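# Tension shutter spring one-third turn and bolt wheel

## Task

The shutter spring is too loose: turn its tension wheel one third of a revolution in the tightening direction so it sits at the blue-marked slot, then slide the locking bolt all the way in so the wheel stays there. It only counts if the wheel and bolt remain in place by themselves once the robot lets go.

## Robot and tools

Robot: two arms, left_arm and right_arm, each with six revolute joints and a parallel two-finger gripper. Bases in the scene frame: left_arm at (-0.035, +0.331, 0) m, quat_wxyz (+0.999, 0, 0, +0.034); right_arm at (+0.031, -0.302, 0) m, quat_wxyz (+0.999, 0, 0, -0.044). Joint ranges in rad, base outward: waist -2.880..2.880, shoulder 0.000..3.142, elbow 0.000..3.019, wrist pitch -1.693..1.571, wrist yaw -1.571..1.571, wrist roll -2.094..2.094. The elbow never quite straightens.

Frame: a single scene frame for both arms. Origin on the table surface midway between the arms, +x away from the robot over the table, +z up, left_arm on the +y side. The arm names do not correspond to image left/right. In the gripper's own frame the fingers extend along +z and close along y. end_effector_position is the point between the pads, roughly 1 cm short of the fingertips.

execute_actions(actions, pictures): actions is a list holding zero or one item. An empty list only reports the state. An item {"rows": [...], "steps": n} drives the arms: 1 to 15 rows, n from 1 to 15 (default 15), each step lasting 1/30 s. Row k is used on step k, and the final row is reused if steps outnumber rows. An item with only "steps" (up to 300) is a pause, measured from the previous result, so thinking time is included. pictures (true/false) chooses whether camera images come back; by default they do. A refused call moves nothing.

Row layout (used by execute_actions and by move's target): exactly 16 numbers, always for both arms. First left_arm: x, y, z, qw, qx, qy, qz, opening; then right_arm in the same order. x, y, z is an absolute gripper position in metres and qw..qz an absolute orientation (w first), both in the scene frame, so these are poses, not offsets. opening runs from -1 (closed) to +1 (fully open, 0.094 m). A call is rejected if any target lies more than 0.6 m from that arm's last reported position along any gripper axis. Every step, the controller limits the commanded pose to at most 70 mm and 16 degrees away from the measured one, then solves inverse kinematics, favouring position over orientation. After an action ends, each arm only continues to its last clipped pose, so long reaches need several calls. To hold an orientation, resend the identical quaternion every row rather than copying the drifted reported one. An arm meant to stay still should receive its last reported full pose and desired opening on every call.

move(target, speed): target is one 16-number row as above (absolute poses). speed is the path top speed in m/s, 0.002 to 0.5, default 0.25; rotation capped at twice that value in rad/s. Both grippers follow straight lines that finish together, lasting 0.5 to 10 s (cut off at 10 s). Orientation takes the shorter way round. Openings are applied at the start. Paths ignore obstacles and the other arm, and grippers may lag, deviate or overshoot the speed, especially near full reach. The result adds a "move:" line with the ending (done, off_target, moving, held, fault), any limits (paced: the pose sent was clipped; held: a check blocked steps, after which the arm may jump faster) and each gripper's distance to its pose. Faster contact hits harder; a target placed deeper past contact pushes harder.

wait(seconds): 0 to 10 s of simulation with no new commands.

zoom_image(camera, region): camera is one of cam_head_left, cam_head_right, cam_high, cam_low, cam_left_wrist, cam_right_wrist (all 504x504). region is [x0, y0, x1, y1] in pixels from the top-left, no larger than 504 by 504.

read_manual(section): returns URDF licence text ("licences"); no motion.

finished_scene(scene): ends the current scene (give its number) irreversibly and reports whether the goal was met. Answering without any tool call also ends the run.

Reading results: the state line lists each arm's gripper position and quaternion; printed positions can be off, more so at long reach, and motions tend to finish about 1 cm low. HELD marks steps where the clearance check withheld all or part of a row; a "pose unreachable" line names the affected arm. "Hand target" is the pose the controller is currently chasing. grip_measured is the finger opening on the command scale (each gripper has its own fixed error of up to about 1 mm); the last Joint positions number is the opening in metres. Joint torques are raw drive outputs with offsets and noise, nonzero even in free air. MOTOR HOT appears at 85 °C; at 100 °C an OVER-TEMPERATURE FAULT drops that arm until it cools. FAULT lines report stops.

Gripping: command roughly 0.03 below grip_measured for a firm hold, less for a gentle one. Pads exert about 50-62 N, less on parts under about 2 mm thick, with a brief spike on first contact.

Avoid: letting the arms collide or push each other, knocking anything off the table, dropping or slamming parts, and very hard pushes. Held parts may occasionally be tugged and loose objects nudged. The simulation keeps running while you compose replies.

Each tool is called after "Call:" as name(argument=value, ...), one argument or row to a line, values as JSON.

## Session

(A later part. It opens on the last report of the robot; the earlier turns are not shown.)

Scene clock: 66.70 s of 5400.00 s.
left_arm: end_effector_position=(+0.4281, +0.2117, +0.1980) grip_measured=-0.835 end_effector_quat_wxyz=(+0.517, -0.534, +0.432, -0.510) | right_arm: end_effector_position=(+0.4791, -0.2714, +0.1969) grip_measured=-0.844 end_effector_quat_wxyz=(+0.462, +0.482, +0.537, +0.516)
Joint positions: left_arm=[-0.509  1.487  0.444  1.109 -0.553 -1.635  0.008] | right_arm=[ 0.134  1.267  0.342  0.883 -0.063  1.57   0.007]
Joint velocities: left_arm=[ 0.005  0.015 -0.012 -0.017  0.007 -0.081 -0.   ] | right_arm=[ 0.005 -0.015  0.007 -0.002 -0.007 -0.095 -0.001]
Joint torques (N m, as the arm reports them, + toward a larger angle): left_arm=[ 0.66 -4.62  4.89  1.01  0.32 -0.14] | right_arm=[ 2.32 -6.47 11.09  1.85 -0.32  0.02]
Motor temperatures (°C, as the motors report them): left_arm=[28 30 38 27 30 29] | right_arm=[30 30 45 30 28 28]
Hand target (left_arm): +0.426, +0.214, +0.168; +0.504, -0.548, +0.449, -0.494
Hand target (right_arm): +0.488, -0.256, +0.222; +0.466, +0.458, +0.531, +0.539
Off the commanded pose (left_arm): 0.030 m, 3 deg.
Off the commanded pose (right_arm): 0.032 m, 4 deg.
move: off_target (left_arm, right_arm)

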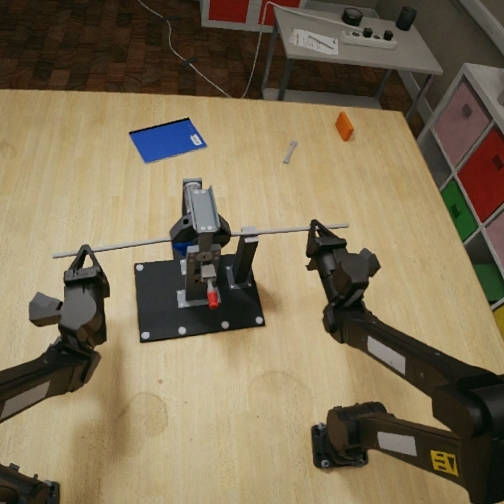

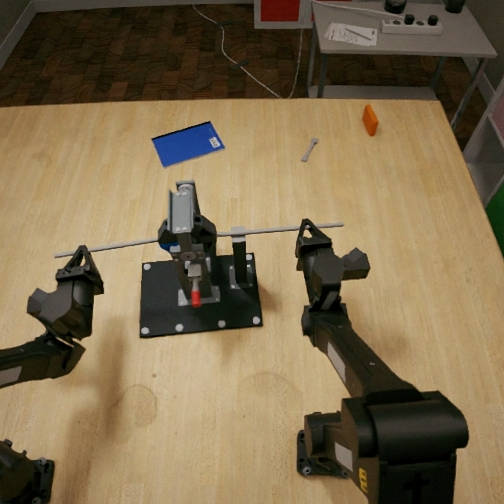

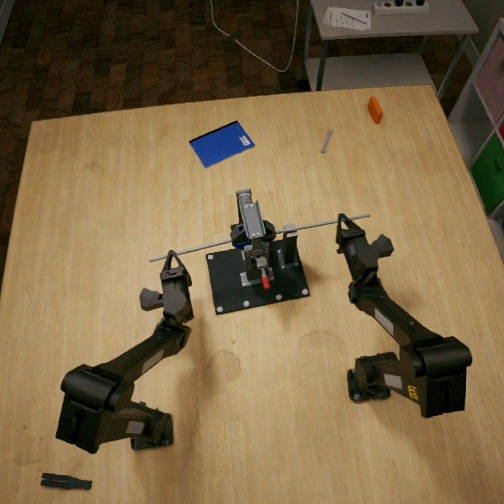

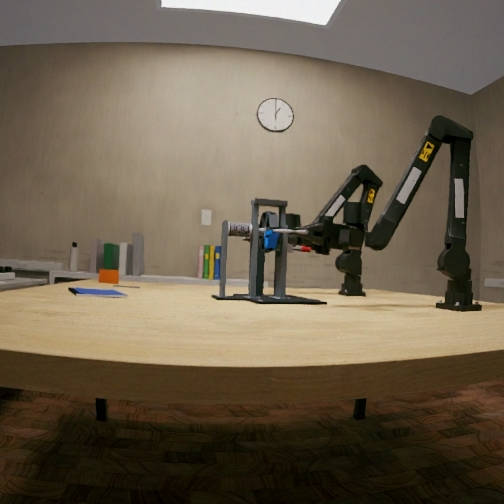

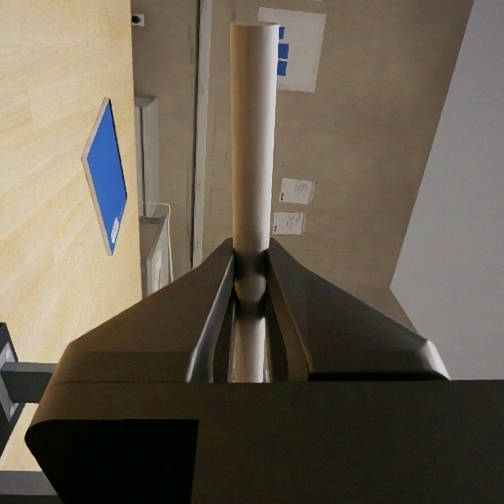

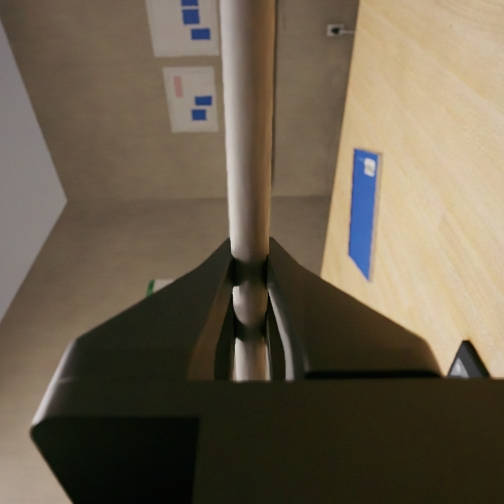

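Call:
execute_actions(
  actions=[
    {"rows":[[0.427,0.213,0.168,0.505,-0.548,0.45,-0.495,-0.9,0.494,-0.268,0.228,0.466,0.459,0.532,0.541,-0.9]]},
  ],
  pictures=false,
)

Call:
execute_actions(
  actions=[
    {"rows":[[0.427,0.213,0.168,0.505,-0.548,0.45,-0.495,-0.9,0.494,-0.256,0.229,0.464,0.457,0.534,0.543,-0.9]]},
  ],
)

Call:
zoom_image(
  camera="cam_head_right",
  region=[140,190,280,280],
)

Scene clock: 71.30 s of 5400.00 s.
left_arm: end_effector_position=(+0.4281, +0.2117, +0.1980) grip_measured=-0.835 end_effector_quat_wxyz=(+0.517, -0.534, +0.432, -0.511) | right_arm: end_effector_position=(+0.4810, -0.2711, +0.1988) grip_measured=-0.844 end_effector_quat_wxyz=(+0.455, +0.476, +0.542, +0.522)
Joint positions: left_arm=[-0.509  1.487  0.444  1.109 -0.553 -1.636  0.008] | right_arm=[ 0.121  1.266  0.349  0.876 -0.099  1.57   0.007]
Joint velocities: left_arm=[ 0.005  0.015  0.007  0.002 -0.037 -0.007 -0.001] | right_arm=[ 0.005  0.005  0.012 -0.027  0.037  0.022 -0.   ]
Joint torques (N m, as the arm reports them, + toward a larger angle): left_arm=[ 0.69 -4.68  4.9   1.01  0.33 -0.18] | right_arm=[-0.51 -6.99 12.08  1.16 -0.6   0.06]
Motor temperatures (°C, as the motors report them): left_arm=[28 30 37 27 29 29] | right_arm=[30 30 46 30 28 28]
Hand target (left_arm): +0.426, +0.213, +0.169; +0.504, -0.548, +0.449, -0.494
Hand target (right_arm): +0.493, -0.268, +0.228; +0.466, +0.458, +0.531, +0.540
Off the commanded pose (left_arm): 0.030 m, 3 deg.
Off the commanded pose (right_arm): 0.032 m, 3 deg.
Steps of this call (steps 1 to 90: nothing new was sent; then 1.10 s passed at rest; steps 91 to 105: all 15 steps of this action). Readings (end_effector_position):
91: left_arm (+0.4281, +0.2117, +0.1980) | right_arm (+0.4793, -0.2711, +0.1972)
92: left_arm (+0.4281, +0.2117, +0.1980) | right_arm (+0.4795, -0.2714, +0.1971)
94: left_arm (+0.4281, +0.2117, +0.1980) | right_arm (+0.4804, -0.2711, +0.1981)
98: left_arm (+0.4281, +0.2117, +0.1980) | right_arm (+0.4810, -0.2711, +0.1988)
105: the state above

Scene clock: 71.80 s of 5400.00 s.
left_arm: end_effector_position=(+0.4281, +0.2117, +0.1980) grip_measured=-0.835 end_effector_quat_wxyz=(+0.517, -0.534, +0.432, -0.511) | right_arm: end_effector_position=(+0.4809, -0.2711, +0.1986) grip_measured=-0.844 end_effector_quat_wxyz=(+0.458, +0.480, +0.540, +0.518)
Joint positions: left_arm=[-0.509  1.487  0.444  1.109 -0.553 -1.636  0.008] | right_arm=[ 0.128  1.264  0.349  0.871 -0.081  1.57   0.007]
Joint velocities: left_arm=[ 0.005 -0.015  0.007 -0.007 -0.051  0.022 -0.001] | right_arm=[-0.015 -0.005 -0.012 -0.012  0.007 -0.022 -0.001]
Joint torques (N m, as the arm reports them, + toward a larger angle): left_arm=[ 0.65 -4.69  4.9   1.01  0.34 -0.18] | right_arm=[ 2.23 -7.13 12.31  1.14 -0.27  0.05]
Motor temperatures (°C, as the motors report them): left_arm=[28 30 37 27 29 29] | right_arm=[30 30 46 30 28 28]
Hand target (left_arm): +0.426, +0.213, +0.169; +0.504, -0.547, +0.450, -0.494
Hand target (right_arm): +0.493, -0.256, +0.229; +0.463, +0.456, +0.533, +0.542
Off the commanded pose (left_arm): 0.030 m, 3 deg.
Off the commanded pose (right_arm): 0.036 m, 4 deg.
Steps of this call (steps 1 to 15: all 15 steps of this action). Readings (end_effector_position):
1: left_arm (+0.4281, +0.2117, +0.1980) | right_arm (+0.4810, -0.2711, +0.1987)
2: left_arm (+0.4281, +0.2117, +0.1980) | right_arm (+0.4810, -0.2711, +0.1985)
4: left_arm (+0.4281, +0.2117, +0.1980) | right_arm (+0.4810, -0.2711, +0.1985)
8: left_arm (+0.4281, +0.2117, +0.1980) | right_arm (+0.4809, -0.2711, +0.1986)
15: the state above

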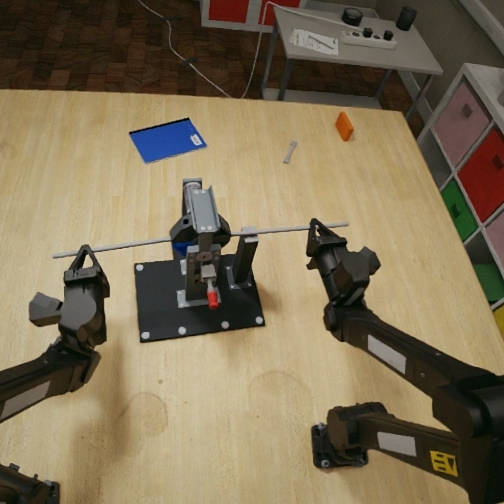

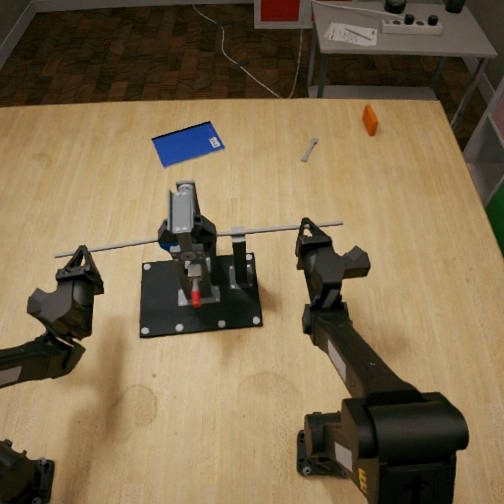

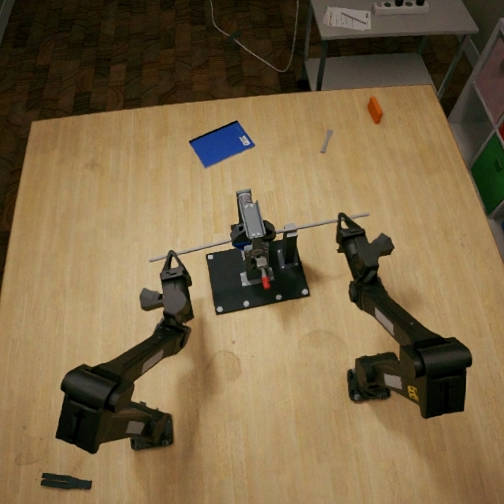

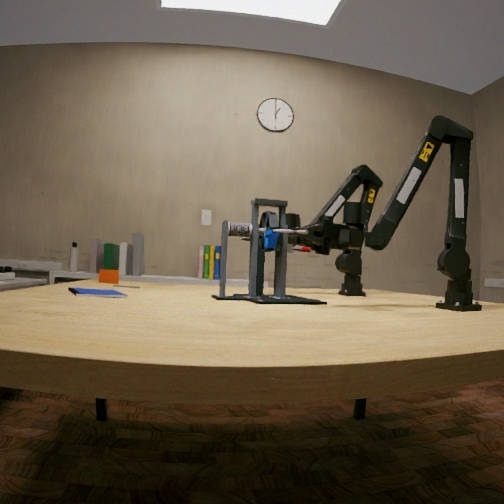

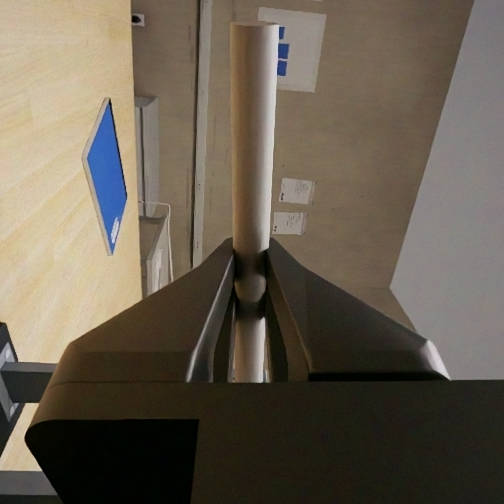

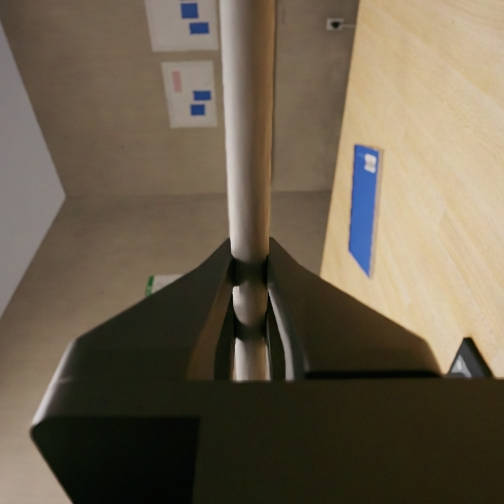

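Region (140, 190, 280, 280) of cam_head_right's 504x504 image, scaled by 3.600, with more detail than that image has; it fills the top 324 rows of this view, and the rest is white.

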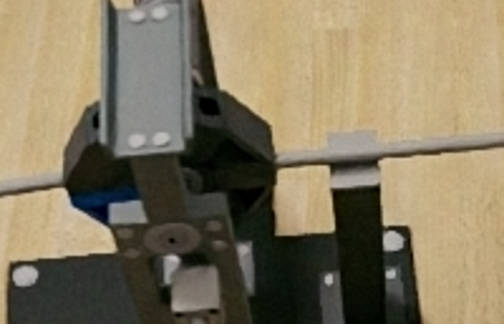

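Call:
execute_actions(
  actions=[
    {"rows":[[0.427,0.213,0.168,0.505,-0.548,0.45,-0.495,-0.9,0.496,-0.284,0.23,0.468,0.461,0.53,0.539,-0.9]]},
  ],
  pictures=false,
)

Call:
execute_actions(
  actions=[
    {"rows":[[0.427,0.213,0.168,0.505,-0.548,0.45,-0.495,-0.9,0.495,-0.271,0.23,0.468,0.461,0.53,0.539,-0.9]]},
  ],
  pictures=false,
)

Call:
execute_actions(
  actions=[
    {"rows":[[0.427,0.213,0.168,0.505,-0.548,0.45,-0.495,-0.9,0.494,-0.26,0.23,0.468,0.461,0.53,0.539,-0.9]]},
  ],
)

Call:
zoom_image(
  camera="cam_head_right",
  region=[140,190,280,280],
)

Scene clock: 76.03 s of 5400.00 s.
left_arm: end_effector_position=(+0.4281, +0.2117, +0.1978) grip_measured=-0.835 end_effector_quat_wxyz=(+0.517, -0.535, +0.432, -0.511) | right_arm: end_effector_position=(+0.4826, -0.2814, +0.2012) grip_measured=-0.844 end_effector_quat_wxyz=(+0.453, +0.474, +0.543, +0.525)
Joint positions: left_arm=[-0.509  1.487  0.444  1.109 -0.553 -1.636  0.008] | right_arm=[ 0.079  1.263  0.356  0.867 -0.151  1.57   0.007]
Joint velocities: left_arm=[ 0.005 -0.024 -0.007  0.022 -0.007 -0.051  0.001] | right_arm=[-0.005  0.005  0.002 -0.002  0.007  0.007 -0.001]
Joint torques (N m, as the arm reports them, + toward a larger angle): left_arm=[ 0.69 -4.69  4.9   1.01  0.33 -0.17] | right_arm=[-0.97 -6.9  12.15  1.16 -0.21  0.06]
Motor temperatures (°C, as the motors report them): left_arm=[28 30 37 27 29 29] | right_arm=[30 30 47 30 28 28]
Hand target (left_arm): +0.426, +0.213, +0.169; +0.504, -0.548, +0.449, -0.494
Hand target (right_arm): +0.495, -0.284, +0.230; +0.467, +0.461, +0.528, +0.538
Off the commanded pose (left_arm): 0.030 m, 3 deg.
Off the commanded pose (right_arm): 0.032 m, 3 deg.
Steps of this call (steps 1 to 90: nothing new was sent; then 0.73 s passed at rest; steps 91 to 105: all 15 steps of this action). Readings (end_effector_position):
91: left_arm (+0.4281, +0.2117, +0.1980) | right_arm (+0.4809, -0.2711, +0.1987)
92: left_arm (+0.4281, +0.2117, +0.1980) | right_arm (+0.4809, -0.2723, +0.1990)
94: left_arm (+0.4281, +0.2117, +0.1980) | right_arm (+0.4816, -0.2784, +0.1998)
98: left_arm (+0.4281, +0.2117, +0.1978) | right_arm (+0.4825, -0.2814, +0.2010)
105: the state above

Scene clock: 76.53 s of 5400.00 s.
left_arm: end_effector_position=(+0.4281, +0.2117, +0.1978) grip_measured=-0.835 end_effector_quat_wxyz=(+0.517, -0.535, +0.432, -0.511) | right_arm: end_effector_position=(+0.4826, -0.2754, +0.2015) grip_measured=-0.844 end_effector_quat_wxyz=(+0.455, +0.476, +0.542, +0.523)
Joint positions: left_arm=[-0.509  1.487  0.444  1.109 -0.553 -1.636  0.008] | right_arm=[ 0.105  1.261  0.356  0.866 -0.117  1.57   0.007]
Joint velocities: left_arm=[-0.015  0.005 -0.002 -0.007  0.037 -0.007  0.   ] | right_arm=[-0.005 -0.005 -0.012 -0.012 -0.051 -0.022  0.   ]
Joint torques (N m, as the arm reports them, + toward a larger angle): left_arm=[ 0.66 -4.66  4.9   1.    0.33 -0.17] | right_arm=[ 0.75 -7.2  12.09  1.12  0.1   0.05]
Motor temperatures (°C, as the motors report them): left_arm=[28 30 37 27 29 29] | right_arm=[30 30 47 30 28 28]
Hand target (left_arm): +0.426, +0.213, +0.169; +0.504, -0.548, +0.449, -0.494
Hand target (right_arm): +0.494, -0.271, +0.230; +0.468, +0.460, +0.529, +0.538
Off the commanded pose (left_arm): 0.030 m, 3 deg.
Off the commanded pose (right_arm): 0.031 m, 3 deg.
Steps of this call (steps 1 to 15: all 15 steps of this action). Readings (end_effector_position):
1: left_arm (+0.4281, +0.2117, +0.1978) | right_arm (+0.4829, -0.2826, +0.2012)
2: left_arm (+0.4281, +0.2117, +0.1978) | right_arm (+0.4831, -0.2827, +0.2012)
4: left_arm (+0.4281, +0.2117, +0.1978) | right_arm (+0.4829, -0.2791, +0.2013)
8: left_arm (+0.4281, +0.2117, +0.1978) | right_arm (+0.4826, -0.2753, +0.2015)
15: the state above

Scene clock: 77.03 s of 5400.00 s.
left_arm: end_effector_position=(+0.4281, +0.2117, +0.1978) grip_measured=-0.835 end_effector_quat_wxyz=(+0.517, -0.535, +0.432, -0.511) | right_arm: end_effector_position=(+0.4823, -0.2659, +0.2020) grip_measured=-0.844 end_effector_quat_wxyz=(+0.457, +0.476, +0.541, +0.521)
Joint positions: left_arm=[-0.509  1.487  0.444  1.109 -0.553 -1.636  0.008] | right_arm=[ 0.142  1.26   0.356  0.866 -0.075  1.57   0.007]
Joint velocities: left_arm=[-0.005 -0.005  0.007 -0.032 -0.022 -0.007  0.001] | right_arm=[-0.005 -0.015  0.007 -0.002 -0.022  0.007  0.001]
Joint torques (N m, as the arm reports them, + toward a larger angle): left_arm=[ 0.68 -4.7   4.91  1.    0.33 -0.17] | right_arm=[ 0.75 -7.1  11.89  1.11 -0.05  0.04]
Motor temperatures (°C, as the motors report them): left_arm=[28 30 37 27 29 29] | right_arm=[30 30 47 30 28 28]
Hand target (left_arm): +0.426, +0.213, +0.169; +0.504, -0.548, +0.449, -0.494
Hand target (right_arm): +0.493, -0.260, +0.230; +0.468, +0.460, +0.529, +0.538
Off the commanded pose (left_arm): 0.030 m, 3 deg.
Off the commanded pose (right_arm): 0.031 m, 3 deg.
Steps of this call (steps 1 to 15: all 15 steps of this action). Readings (end_effector_position):
1: left_arm (+0.4281, +0.2117, +0.1978) | right_arm (+0.4829, -0.2765, +0.2015)
2: left_arm (+0.4281, +0.2117, +0.1978) | right_arm (+0.4830, -0.2761, +0.2016)
4: left_arm (+0.4281, +0.2117, +0.1978) | right_arm (+0.4826, -0.2700, +0.2020)
8: left_arm (+0.4281, +0.2117, +0.1978) | right_arm (+0.4823, -0.2657, +0.2020)
15: the state above

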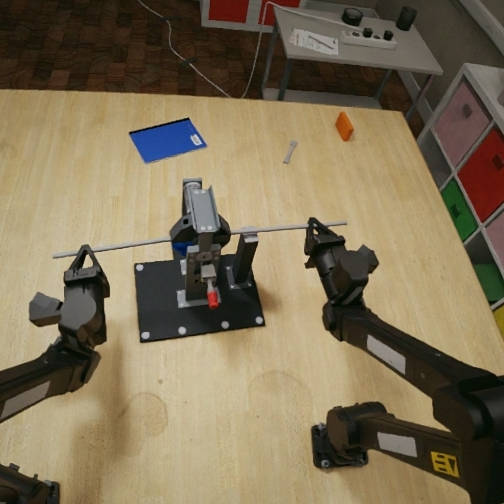

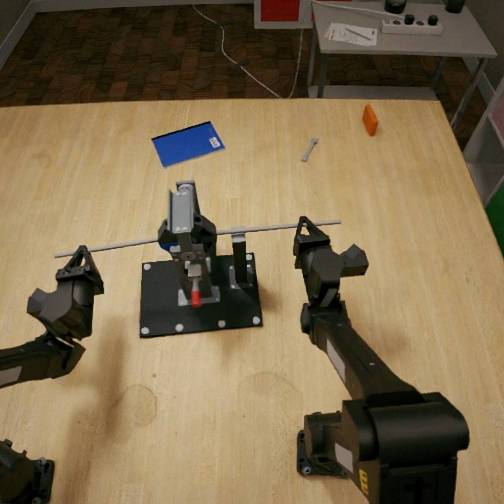

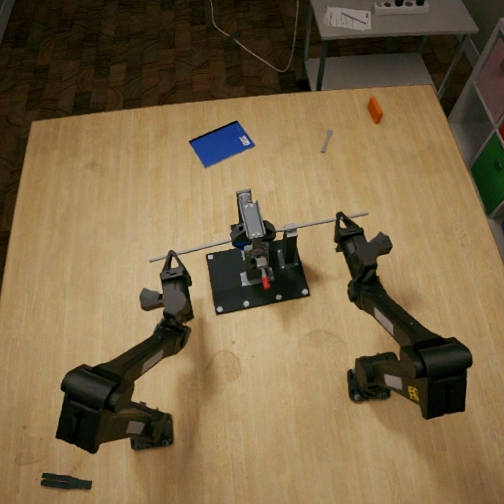

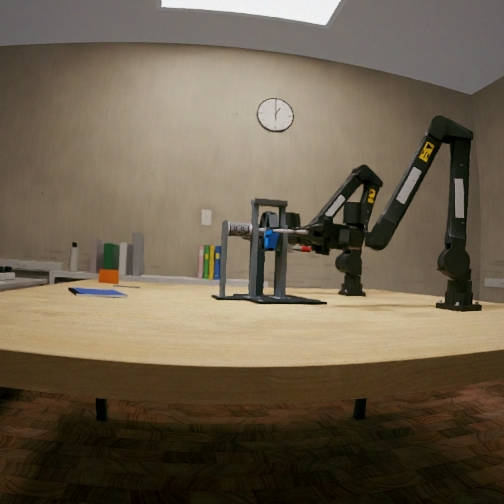

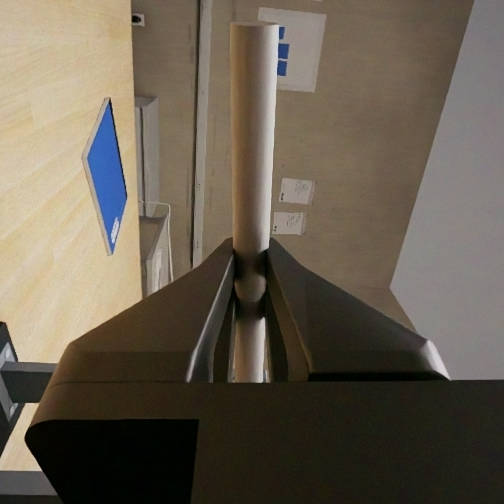

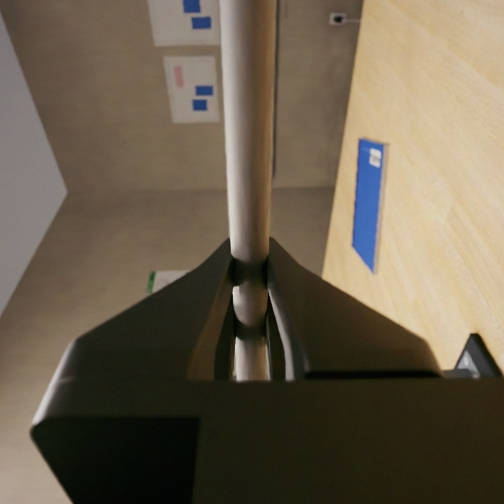

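Region (140, 190, 280, 280) of cam_head_right's 504x504 image, scaled by 3.600, with more detail than that image has; it fills the top 324 rows of this view, and the rest is white.

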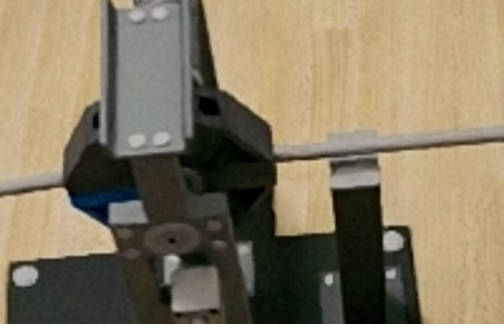

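Entered.

Call:
execute_actions(
  actions=[
    {"rows":[[0.427,0.213,0.168,0.505,-0.548,0.45,-0.495,-0.9,0.491,-0.246,0.23,0.468,0.461,0.53,0.539,-0.9]],"steps":10},
  ],
  pictures=false,
)

Call:
execute_actions(
  actions=[
    {"rows":[[0.427,0.213,0.168,0.505,-0.548,0.45,-0.495,-0.9,0.488,-0.232,0.23,0.468,0.461,0.53,0.539,-0.9]],"steps":10},
  ],
  pictures=false,
)

Call:
execute_actions(
  actions=[
    {"rows":[[0.427,0.213,0.168,0.505,-0.548,0.45,-0.495,-0.9,0.486,-0.217,0.23,0.468,0.461,0.53,0.539,-0.9]]},
  ],
  pictures=false,
)

Scene clock: 81.03 s of 5400.00 s.
left_arm: end_effector_position=(+0.4281, +0.2117, +0.1978) grip_measured=-0.835 end_effector_quat_wxyz=(+0.517, -0.535, +0.432, -0.511) | right_arm: end_effector_position=(+0.4809, -0.2513, +0.2029) grip_measured=-0.844 end_effector_quat_wxyz=(+0.458, +0.474, +0.542, +0.521)
Joint positions: left_arm=[-0.509  1.487  0.444  1.109 -0.553 -1.637  0.008] | right_arm=[ 0.192  1.257  0.356  0.863 -0.027  1.568  0.007]
Joint velocities: left_arm=[-0.005 -0.005 -0.002 -0.012  0.007 -0.095  0.   ] | right_arm=[ 0.005 -0.015  0.007 -0.002  0.022  0.051 -0.002]
Joint torques (N m, as the arm reports them, + toward a larger angle): left_arm=[ 0.67 -4.72  4.9   1.01  0.33 -0.17] | right_arm=[ 0.46 -7.08 11.47  1.21 -0.07  0.05]
Motor temperatures (°C, as the motors report them): left_arm=[28 30 37 27 29 29] | right_arm=[30 30 47 30 28 28]
Hand target (left_arm): +0.426, +0.213, +0.169; +0.504, -0.548, +0.449, -0.494
Hand target (right_arm): +0.491, -0.246, +0.230; +0.468, +0.460, +0.530, +0.538
Off the commanded pose (left_arm): 0.030 m, 3 deg.
Off the commanded pose (right_arm): 0.029 m, 3 deg.
Steps of this call (steps 1 to 90: nothing new was sent; then 0.67 s passed at rest; steps 91 to 100: all 10 steps of this action). Readings (end_effector_position):
91: left_arm (+0.4281, +0.2117, +0.1978) | right_arm (+0.4825, -0.2670, +0.2021)
92: left_arm (+0.4281, +0.2117, +0.1978) | right_arm (+0.4825, -0.2657, +0.2024)
94: left_arm (+0.4281, +0.2117, +0.1978) | right_arm (+0.4815, -0.2571, +0.2030)
98: left_arm (+0.4281, +0.2117, +0.1978) | right_arm (+0.4809, -0.2512, +0.2029)
100: the state above

Scene clock: 81.37 s of 5400.00 s.
left_arm: end_effector_position=(+0.4281, +0.2117, +0.1978) grip_measured=-0.835 end_effector_quat_wxyz=(+0.517, -0.535, +0.432, -0.511) | right_arm: end_effector_position=(+0.4790, -0.2381, +0.2034) grip_measured=-0.844 end_effector_quat_wxyz=(+0.460, +0.474, +0.543, +0.520)
Joint positions: left_arm=[-0.509  1.487  0.444  1.109 -0.553 -1.637  0.008] | right_arm=[0.241 1.255 0.356 0.861 0.023 1.565 0.007]
Joint velocities: left_arm=[ 0.005  0.005  0.002 -0.002 -0.022 -0.037 -0.002] | right_arm=[ 0.005 -0.005 -0.002  0.017 -0.007 -0.007 -0.   ]
Joint torques (N m, as the arm reports them, + toward a larger angle): left_arm=[ 0.64 -4.69  4.9   1.    0.33 -0.16] | right_arm=[ 0.45 -7.59 11.44  1.23 -0.08  0.05]
Motor temperatures (°C, as the motors report them): left_arm=[28 30 37 27 29 29] | right_arm=[30 30 47 30 28 28]
Hand target (left_arm): +0.426, +0.213, +0.169; +0.504, -0.548, +0.449, -0.494
Hand target (right_arm): +0.488, -0.232, +0.230; +0.468, +0.460, +0.529, +0.538
Off the commanded pose (left_arm): 0.030 m, 3 deg.
Off the commanded pose (right_arm): 0.029 m, 3 deg.
Steps of this call (steps 1 to 10: all 10 steps of this action). Readings (end_effector_position):
1: left_arm (+0.4281, +0.2117, +0.1978) | right_arm (+0.4811, -0.2527, +0.2029)
2: left_arm (+0.4281, +0.2117, +0.1978) | right_arm (+0.4809, -0.2516, +0.2032)
4: left_arm (+0.4281, +0.2117, +0.1978) | right_arm (+0.4798, -0.2435, +0.2036)
8: left_arm (+0.4281, +0.2117, +0.1978) | right_arm (+0.4790, -0.2380, +0.2034)
10: the state above

Scene clock: 81.87 s of 5400.00 s.
left_arm: end_effector_position=(+0.4281, +0.2117, +0.1978) grip_measured=-0.835 end_effector_quat_wxyz=(+0.517, -0.535, +0.432, -0.511) | right_arm: end_effector_position=(+0.4774, -0.2295, +0.2036) grip_measured=-0.844 end_effector_quat_wxyz=(+0.465, +0.477, +0.539, +0.515)
Joint positions: left_arm=[-0.509  1.487  0.444  1.109 -0.553 -1.637  0.008] | right_arm=[0.282 1.254 0.356 0.861 0.081 1.564 0.007]
Joint velocities: left_arm=[-0.015  0.005  0.007 -0.012  0.022 -0.022  0.   ] | right_arm=[-0.005 -0.005  0.007  0.007  0.066 -0.007  0.003]
Joint torques (N m, as the arm reports them, + toward a larger angle): left_arm=[ 0.64 -4.72  4.9   1.    0.32 -0.16] | right_arm=[ 1.34 -7.13 11.45  1.21 -0.32  0.07]
Motor temperatures (°C, as the motors report them): left_arm=[28 30 37 27 29 29] | right_arm=[30 30 47 30 28 28]
Hand target (left_arm): +0.426, +0.213, +0.169; +0.504, -0.548, +0.449, -0.494
Hand target (right_arm): +0.486, -0.217, +0.230; +0.468, +0.460, +0.529, +0.538
Off the commanded pose (left_arm): 0.030 m, 3 deg.
Off the commanded pose (right_arm): 0.030 m, 3 deg.
Steps of this call (steps 1 to 15: all 15 steps of this action). Readings (end_effector_position):
1: left_arm (+0.4281, +0.2117, +0.1978) | right_arm (+0.4792, -0.2395, +0.2034)
2: left_arm (+0.4281, +0.2117, +0.1978) | right_arm (+0.4789, -0.2383, +0.2035)
4: left_arm (+0.4281, +0.2117, +0.1978) | right_arm (+0.4775, -0.2295, +0.2035)
8: left_arm (+0.4281, +0.2117, +0.1978) | right_arm (+0.4774, -0.2295, +0.2036)
15: the state above

Call:
move(
  target=[0.43,0.212,0.226,0.535,-0.517,0.483,-0.465,-0.9,0.48,-0.225,0.205,0.474,0.474,0.526,0.526,-0.9],
  speed=0.03,
)

Scene clock: 86.43 s of 5400.00 s.
left_arm: end_effector_position=(+0.4250, +0.2117, +0.2255) grip_measured=-0.835 end_effector_quat_wxyz=(+0.534, -0.516, +0.476, -0.471) | right_arm: end_effector_position=(+0.4778, -0.2315, +0.1929) grip_measured=-0.844 end_effector_quat_wxyz=(+0.465, +0.487, +0.533, +0.512)
Joint positions: left_arm=[-0.509  1.338  0.466  0.889 -0.543 -1.541  0.008] | right_arm=[0.286 1.293 0.347 0.903 0.104 1.577 0.007]
Joint velocities: left_arm=[-0.005 -0.005 -0.012 -0.007 -0.066 -0.022 -0.   ] | right_arm=[ 0.005 -0.005  0.002  0.007  0.007 -0.007 -0.   ]
Joint torques (N m, as the arm reports them, + toward a larger angle): left_arm=[ 0.94 -7.84  9.19 -0.02  0.28  0.11] | right_arm=[ 0.98 -5.73  8.21  2.82  0.14 -0.03]
Motor temperatures (°C, as the motors report them): left_arm=[28 30 37 27 29 29] | right_arm=[30 30 47 30 28 28]
Hand target (left_arm): +0.430, +0.212, +0.227; +0.534, -0.516, +0.482, -0.465
Hand target (right_arm): +0.480, -0.225, +0.205; +0.473, +0.474, +0.525, +0.525
Off the commanded pose (left_arm): 0.005 m, 1 deg.
Off the commanded pose (right_arm): 0.014 m, 2 deg.
move: off_target (right_arm)

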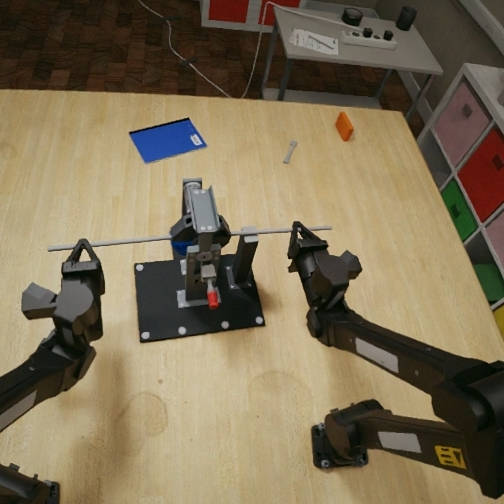

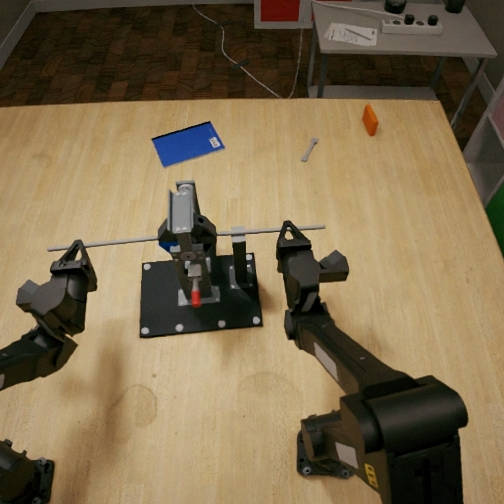

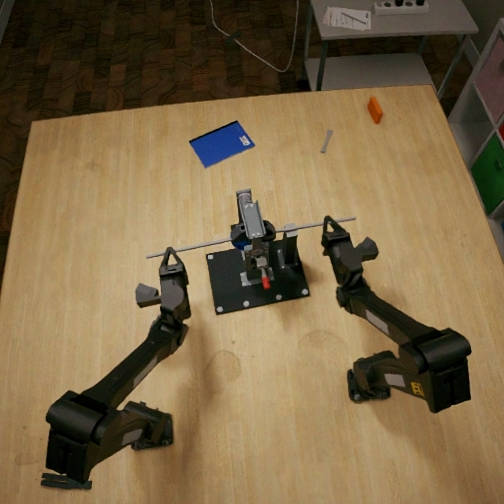

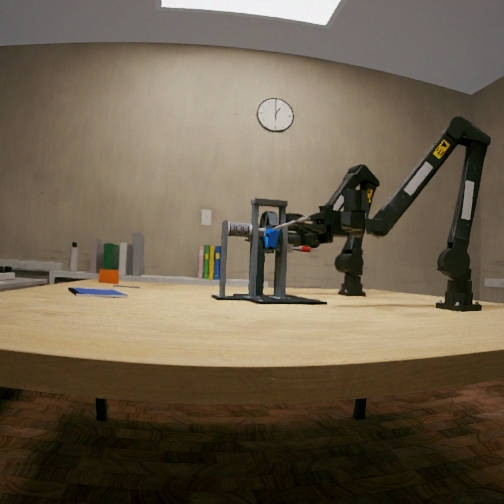

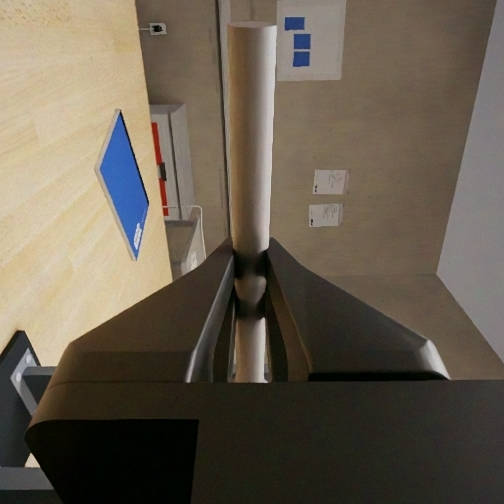

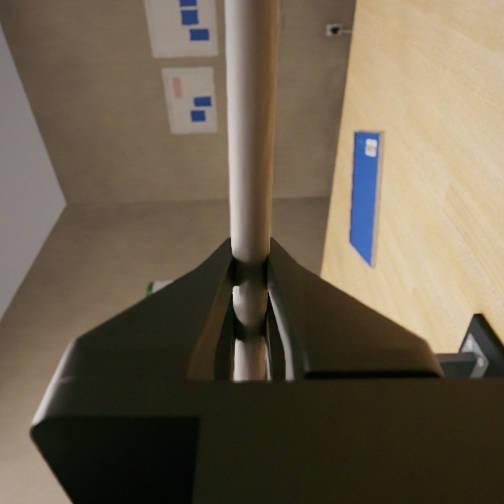

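Call:
move(
  target=[0.43,0.214,0.25,0.549,-0.503,0.498,-0.45,-0.9,0.48,-0.225,0.195,0.474,0.474,0.526,0.526,-0.9],
  speed=0.03,
)

Call:
move(
  target=[0.424,0.29,0.258,0.549,-0.503,0.498,-0.45,-0.9,0.48,-0.225,0.195,0.474,0.474,0.526,0.526,-0.9],
  speed=0.05,
)

Scene clock: 90.60 s of 5400.00 s.
left_arm: end_effector_position=(+0.4217, +0.2155, +0.2301) grip_measured=-0.835 end_effector_quat_wxyz=(+0.534, -0.515, +0.496, -0.450) | right_arm: end_effector_position=(+0.4786, -0.2314, +0.1929) grip_measured=-0.844 end_effector_quat_wxyz=(+0.471, +0.481, +0.525, +0.521)
Joint positions: left_arm=[-0.504  1.28   0.471  0.783 -0.541 -1.519  0.008] | right_arm=[0.286 1.325 0.342 0.968 0.104 1.579 0.007]
Joint velocities: left_arm=[-0.015 -0.015 -0.002 -0.007 -0.022  0.037  0.   ] | right_arm=[-0.005 -0.015 -0.007  0.002  0.037 -0.051 -0.   ]
Joint torques (N m, as the arm reports them, + toward a larger angle): left_arm=[ 1.1  -8.8  11.27  0.45  0.28  0.45] | right_arm=[ 1.14 -4.94  7.59  2.31  0.13 -0.04]
Motor temperatures (°C, as the motors report them): left_arm=[28 30 38 27 29 29] | right_arm=[30 30 46 30 28 28]
Hand target (left_arm): +0.429, +0.214, +0.251; +0.548, -0.502, +0.496, -0.449
Hand target (right_arm): +0.480, -0.225, +0.195; +0.474, +0.473, +0.525, +0.525
Off the commanded pose (left_arm): 0.022 m, 2 deg.
Off the commanded pose (right_arm): 0.007 m, 1 deg.
move: off_target (left_arm)

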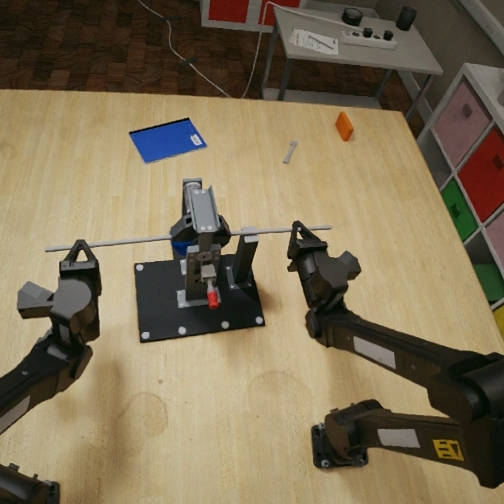

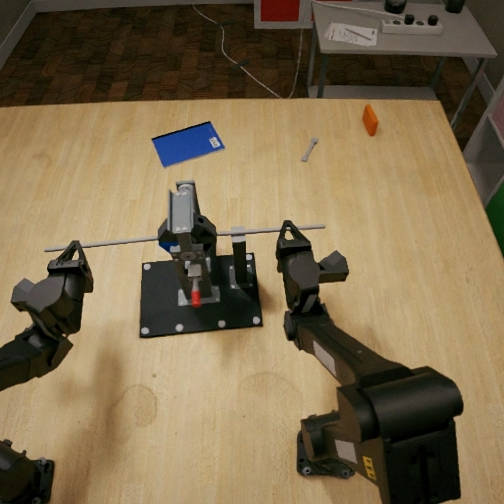

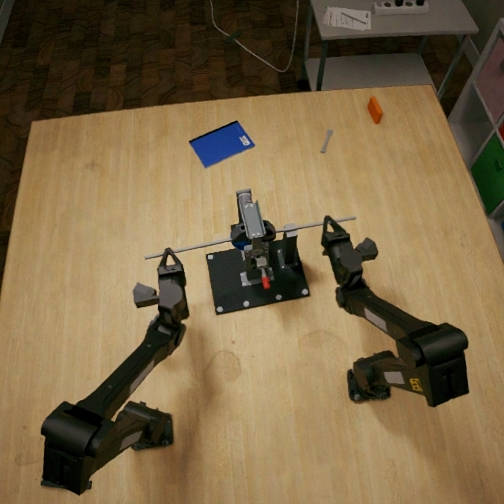

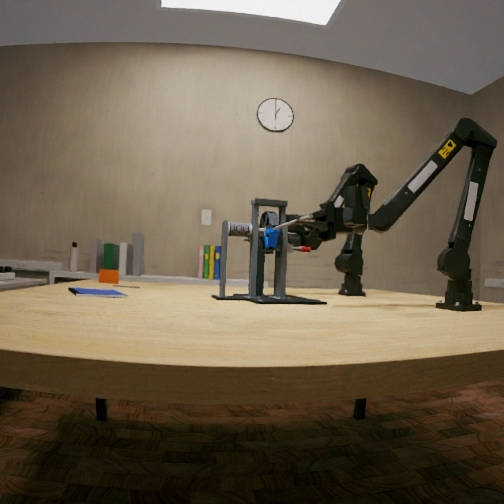

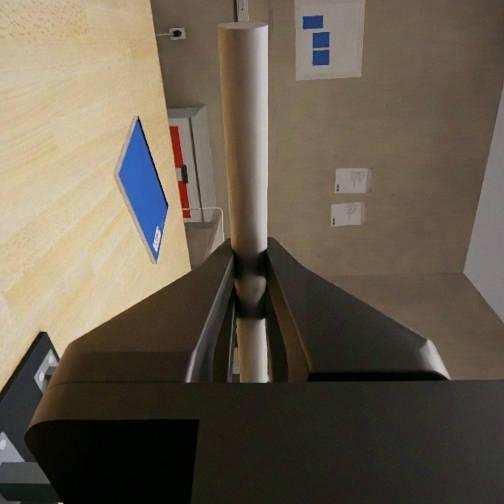

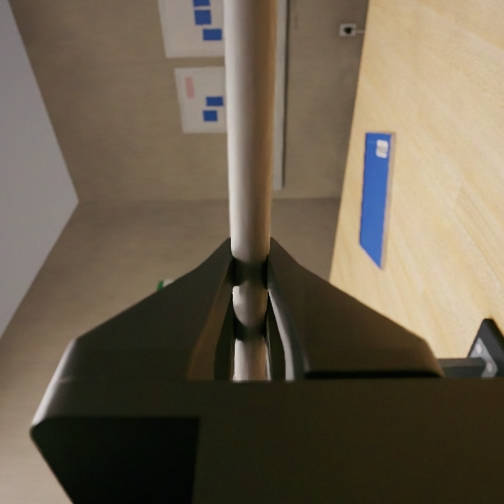

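Scene clock: 92.50 s of 5400.00 s.
left_arm: end_effector_position=(+0.4258, +0.2886, +0.2405) grip_measured=-0.835 end_effector_quat_wxyz=(+0.541, -0.505, +0.510, -0.437) | right_arm: end_effector_position=(+0.4784, -0.2315, +0.1927) grip_measured=-0.844 end_effector_quat_wxyz=(+0.471, +0.481, +0.525, +0.521)
Joint positions: left_arm=[-0.27   1.181  0.439  0.71  -0.303 -1.469  0.008] | right_arm=[0.286 1.325 0.341 0.969 0.104 1.579 0.007]
Joint velocities: left_arm=[-0.024  0.005  0.007 -0.032 -0.051 -0.066 -0.001] | right_arm=[ 0.005  0.005 -0.007  0.007 -0.051  0.022 -0.001]
Joint torques (N m, as the arm reports them, + toward a larger angle): left_arm=[ 0.92 -8.94  9.73  1.12  0.18  0.07] | right_arm=[ 0.89 -5.04  7.57  2.27  0.11 -0.04]
Motor temperatures (°C, as the motors report them): left_arm=[28 31 38 27 29 29] | right_arm=[30 30 45 30 28 28]
Hand target (left_arm): +0.425, +0.291, +0.259; +0.549, -0.500, +0.497, -0.448
Hand target (right_arm): +0.480, -0.225, +0.195; +0.473, +0.473, +0.525, +0.525
Off the commanded pose (left_arm): 0.018 m, 2 deg.
Off the commanded pose (right_arm): 0.007 m, 1 deg.
move: off_target (left_arm)

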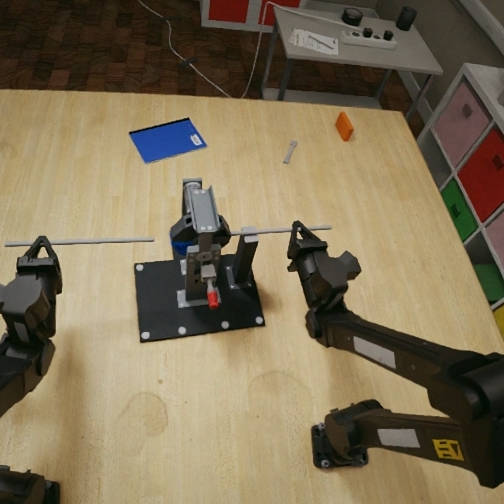

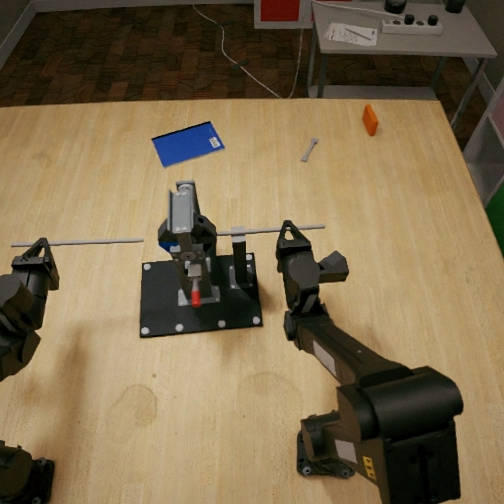

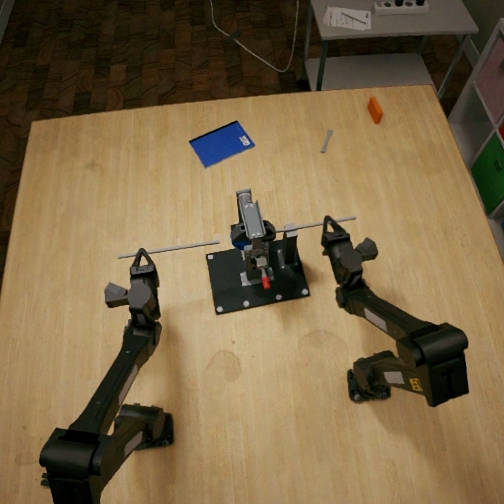

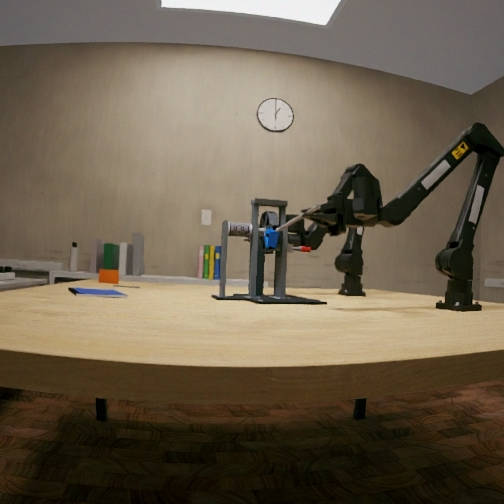

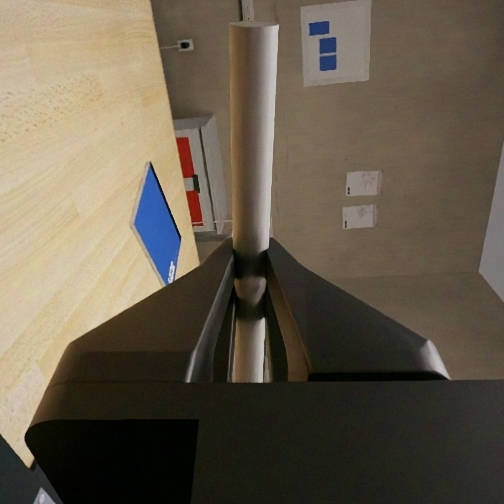

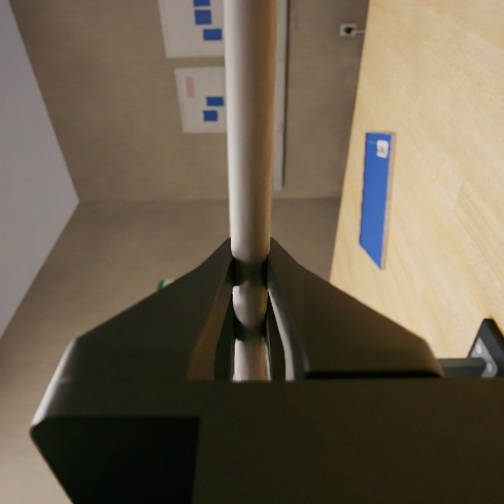

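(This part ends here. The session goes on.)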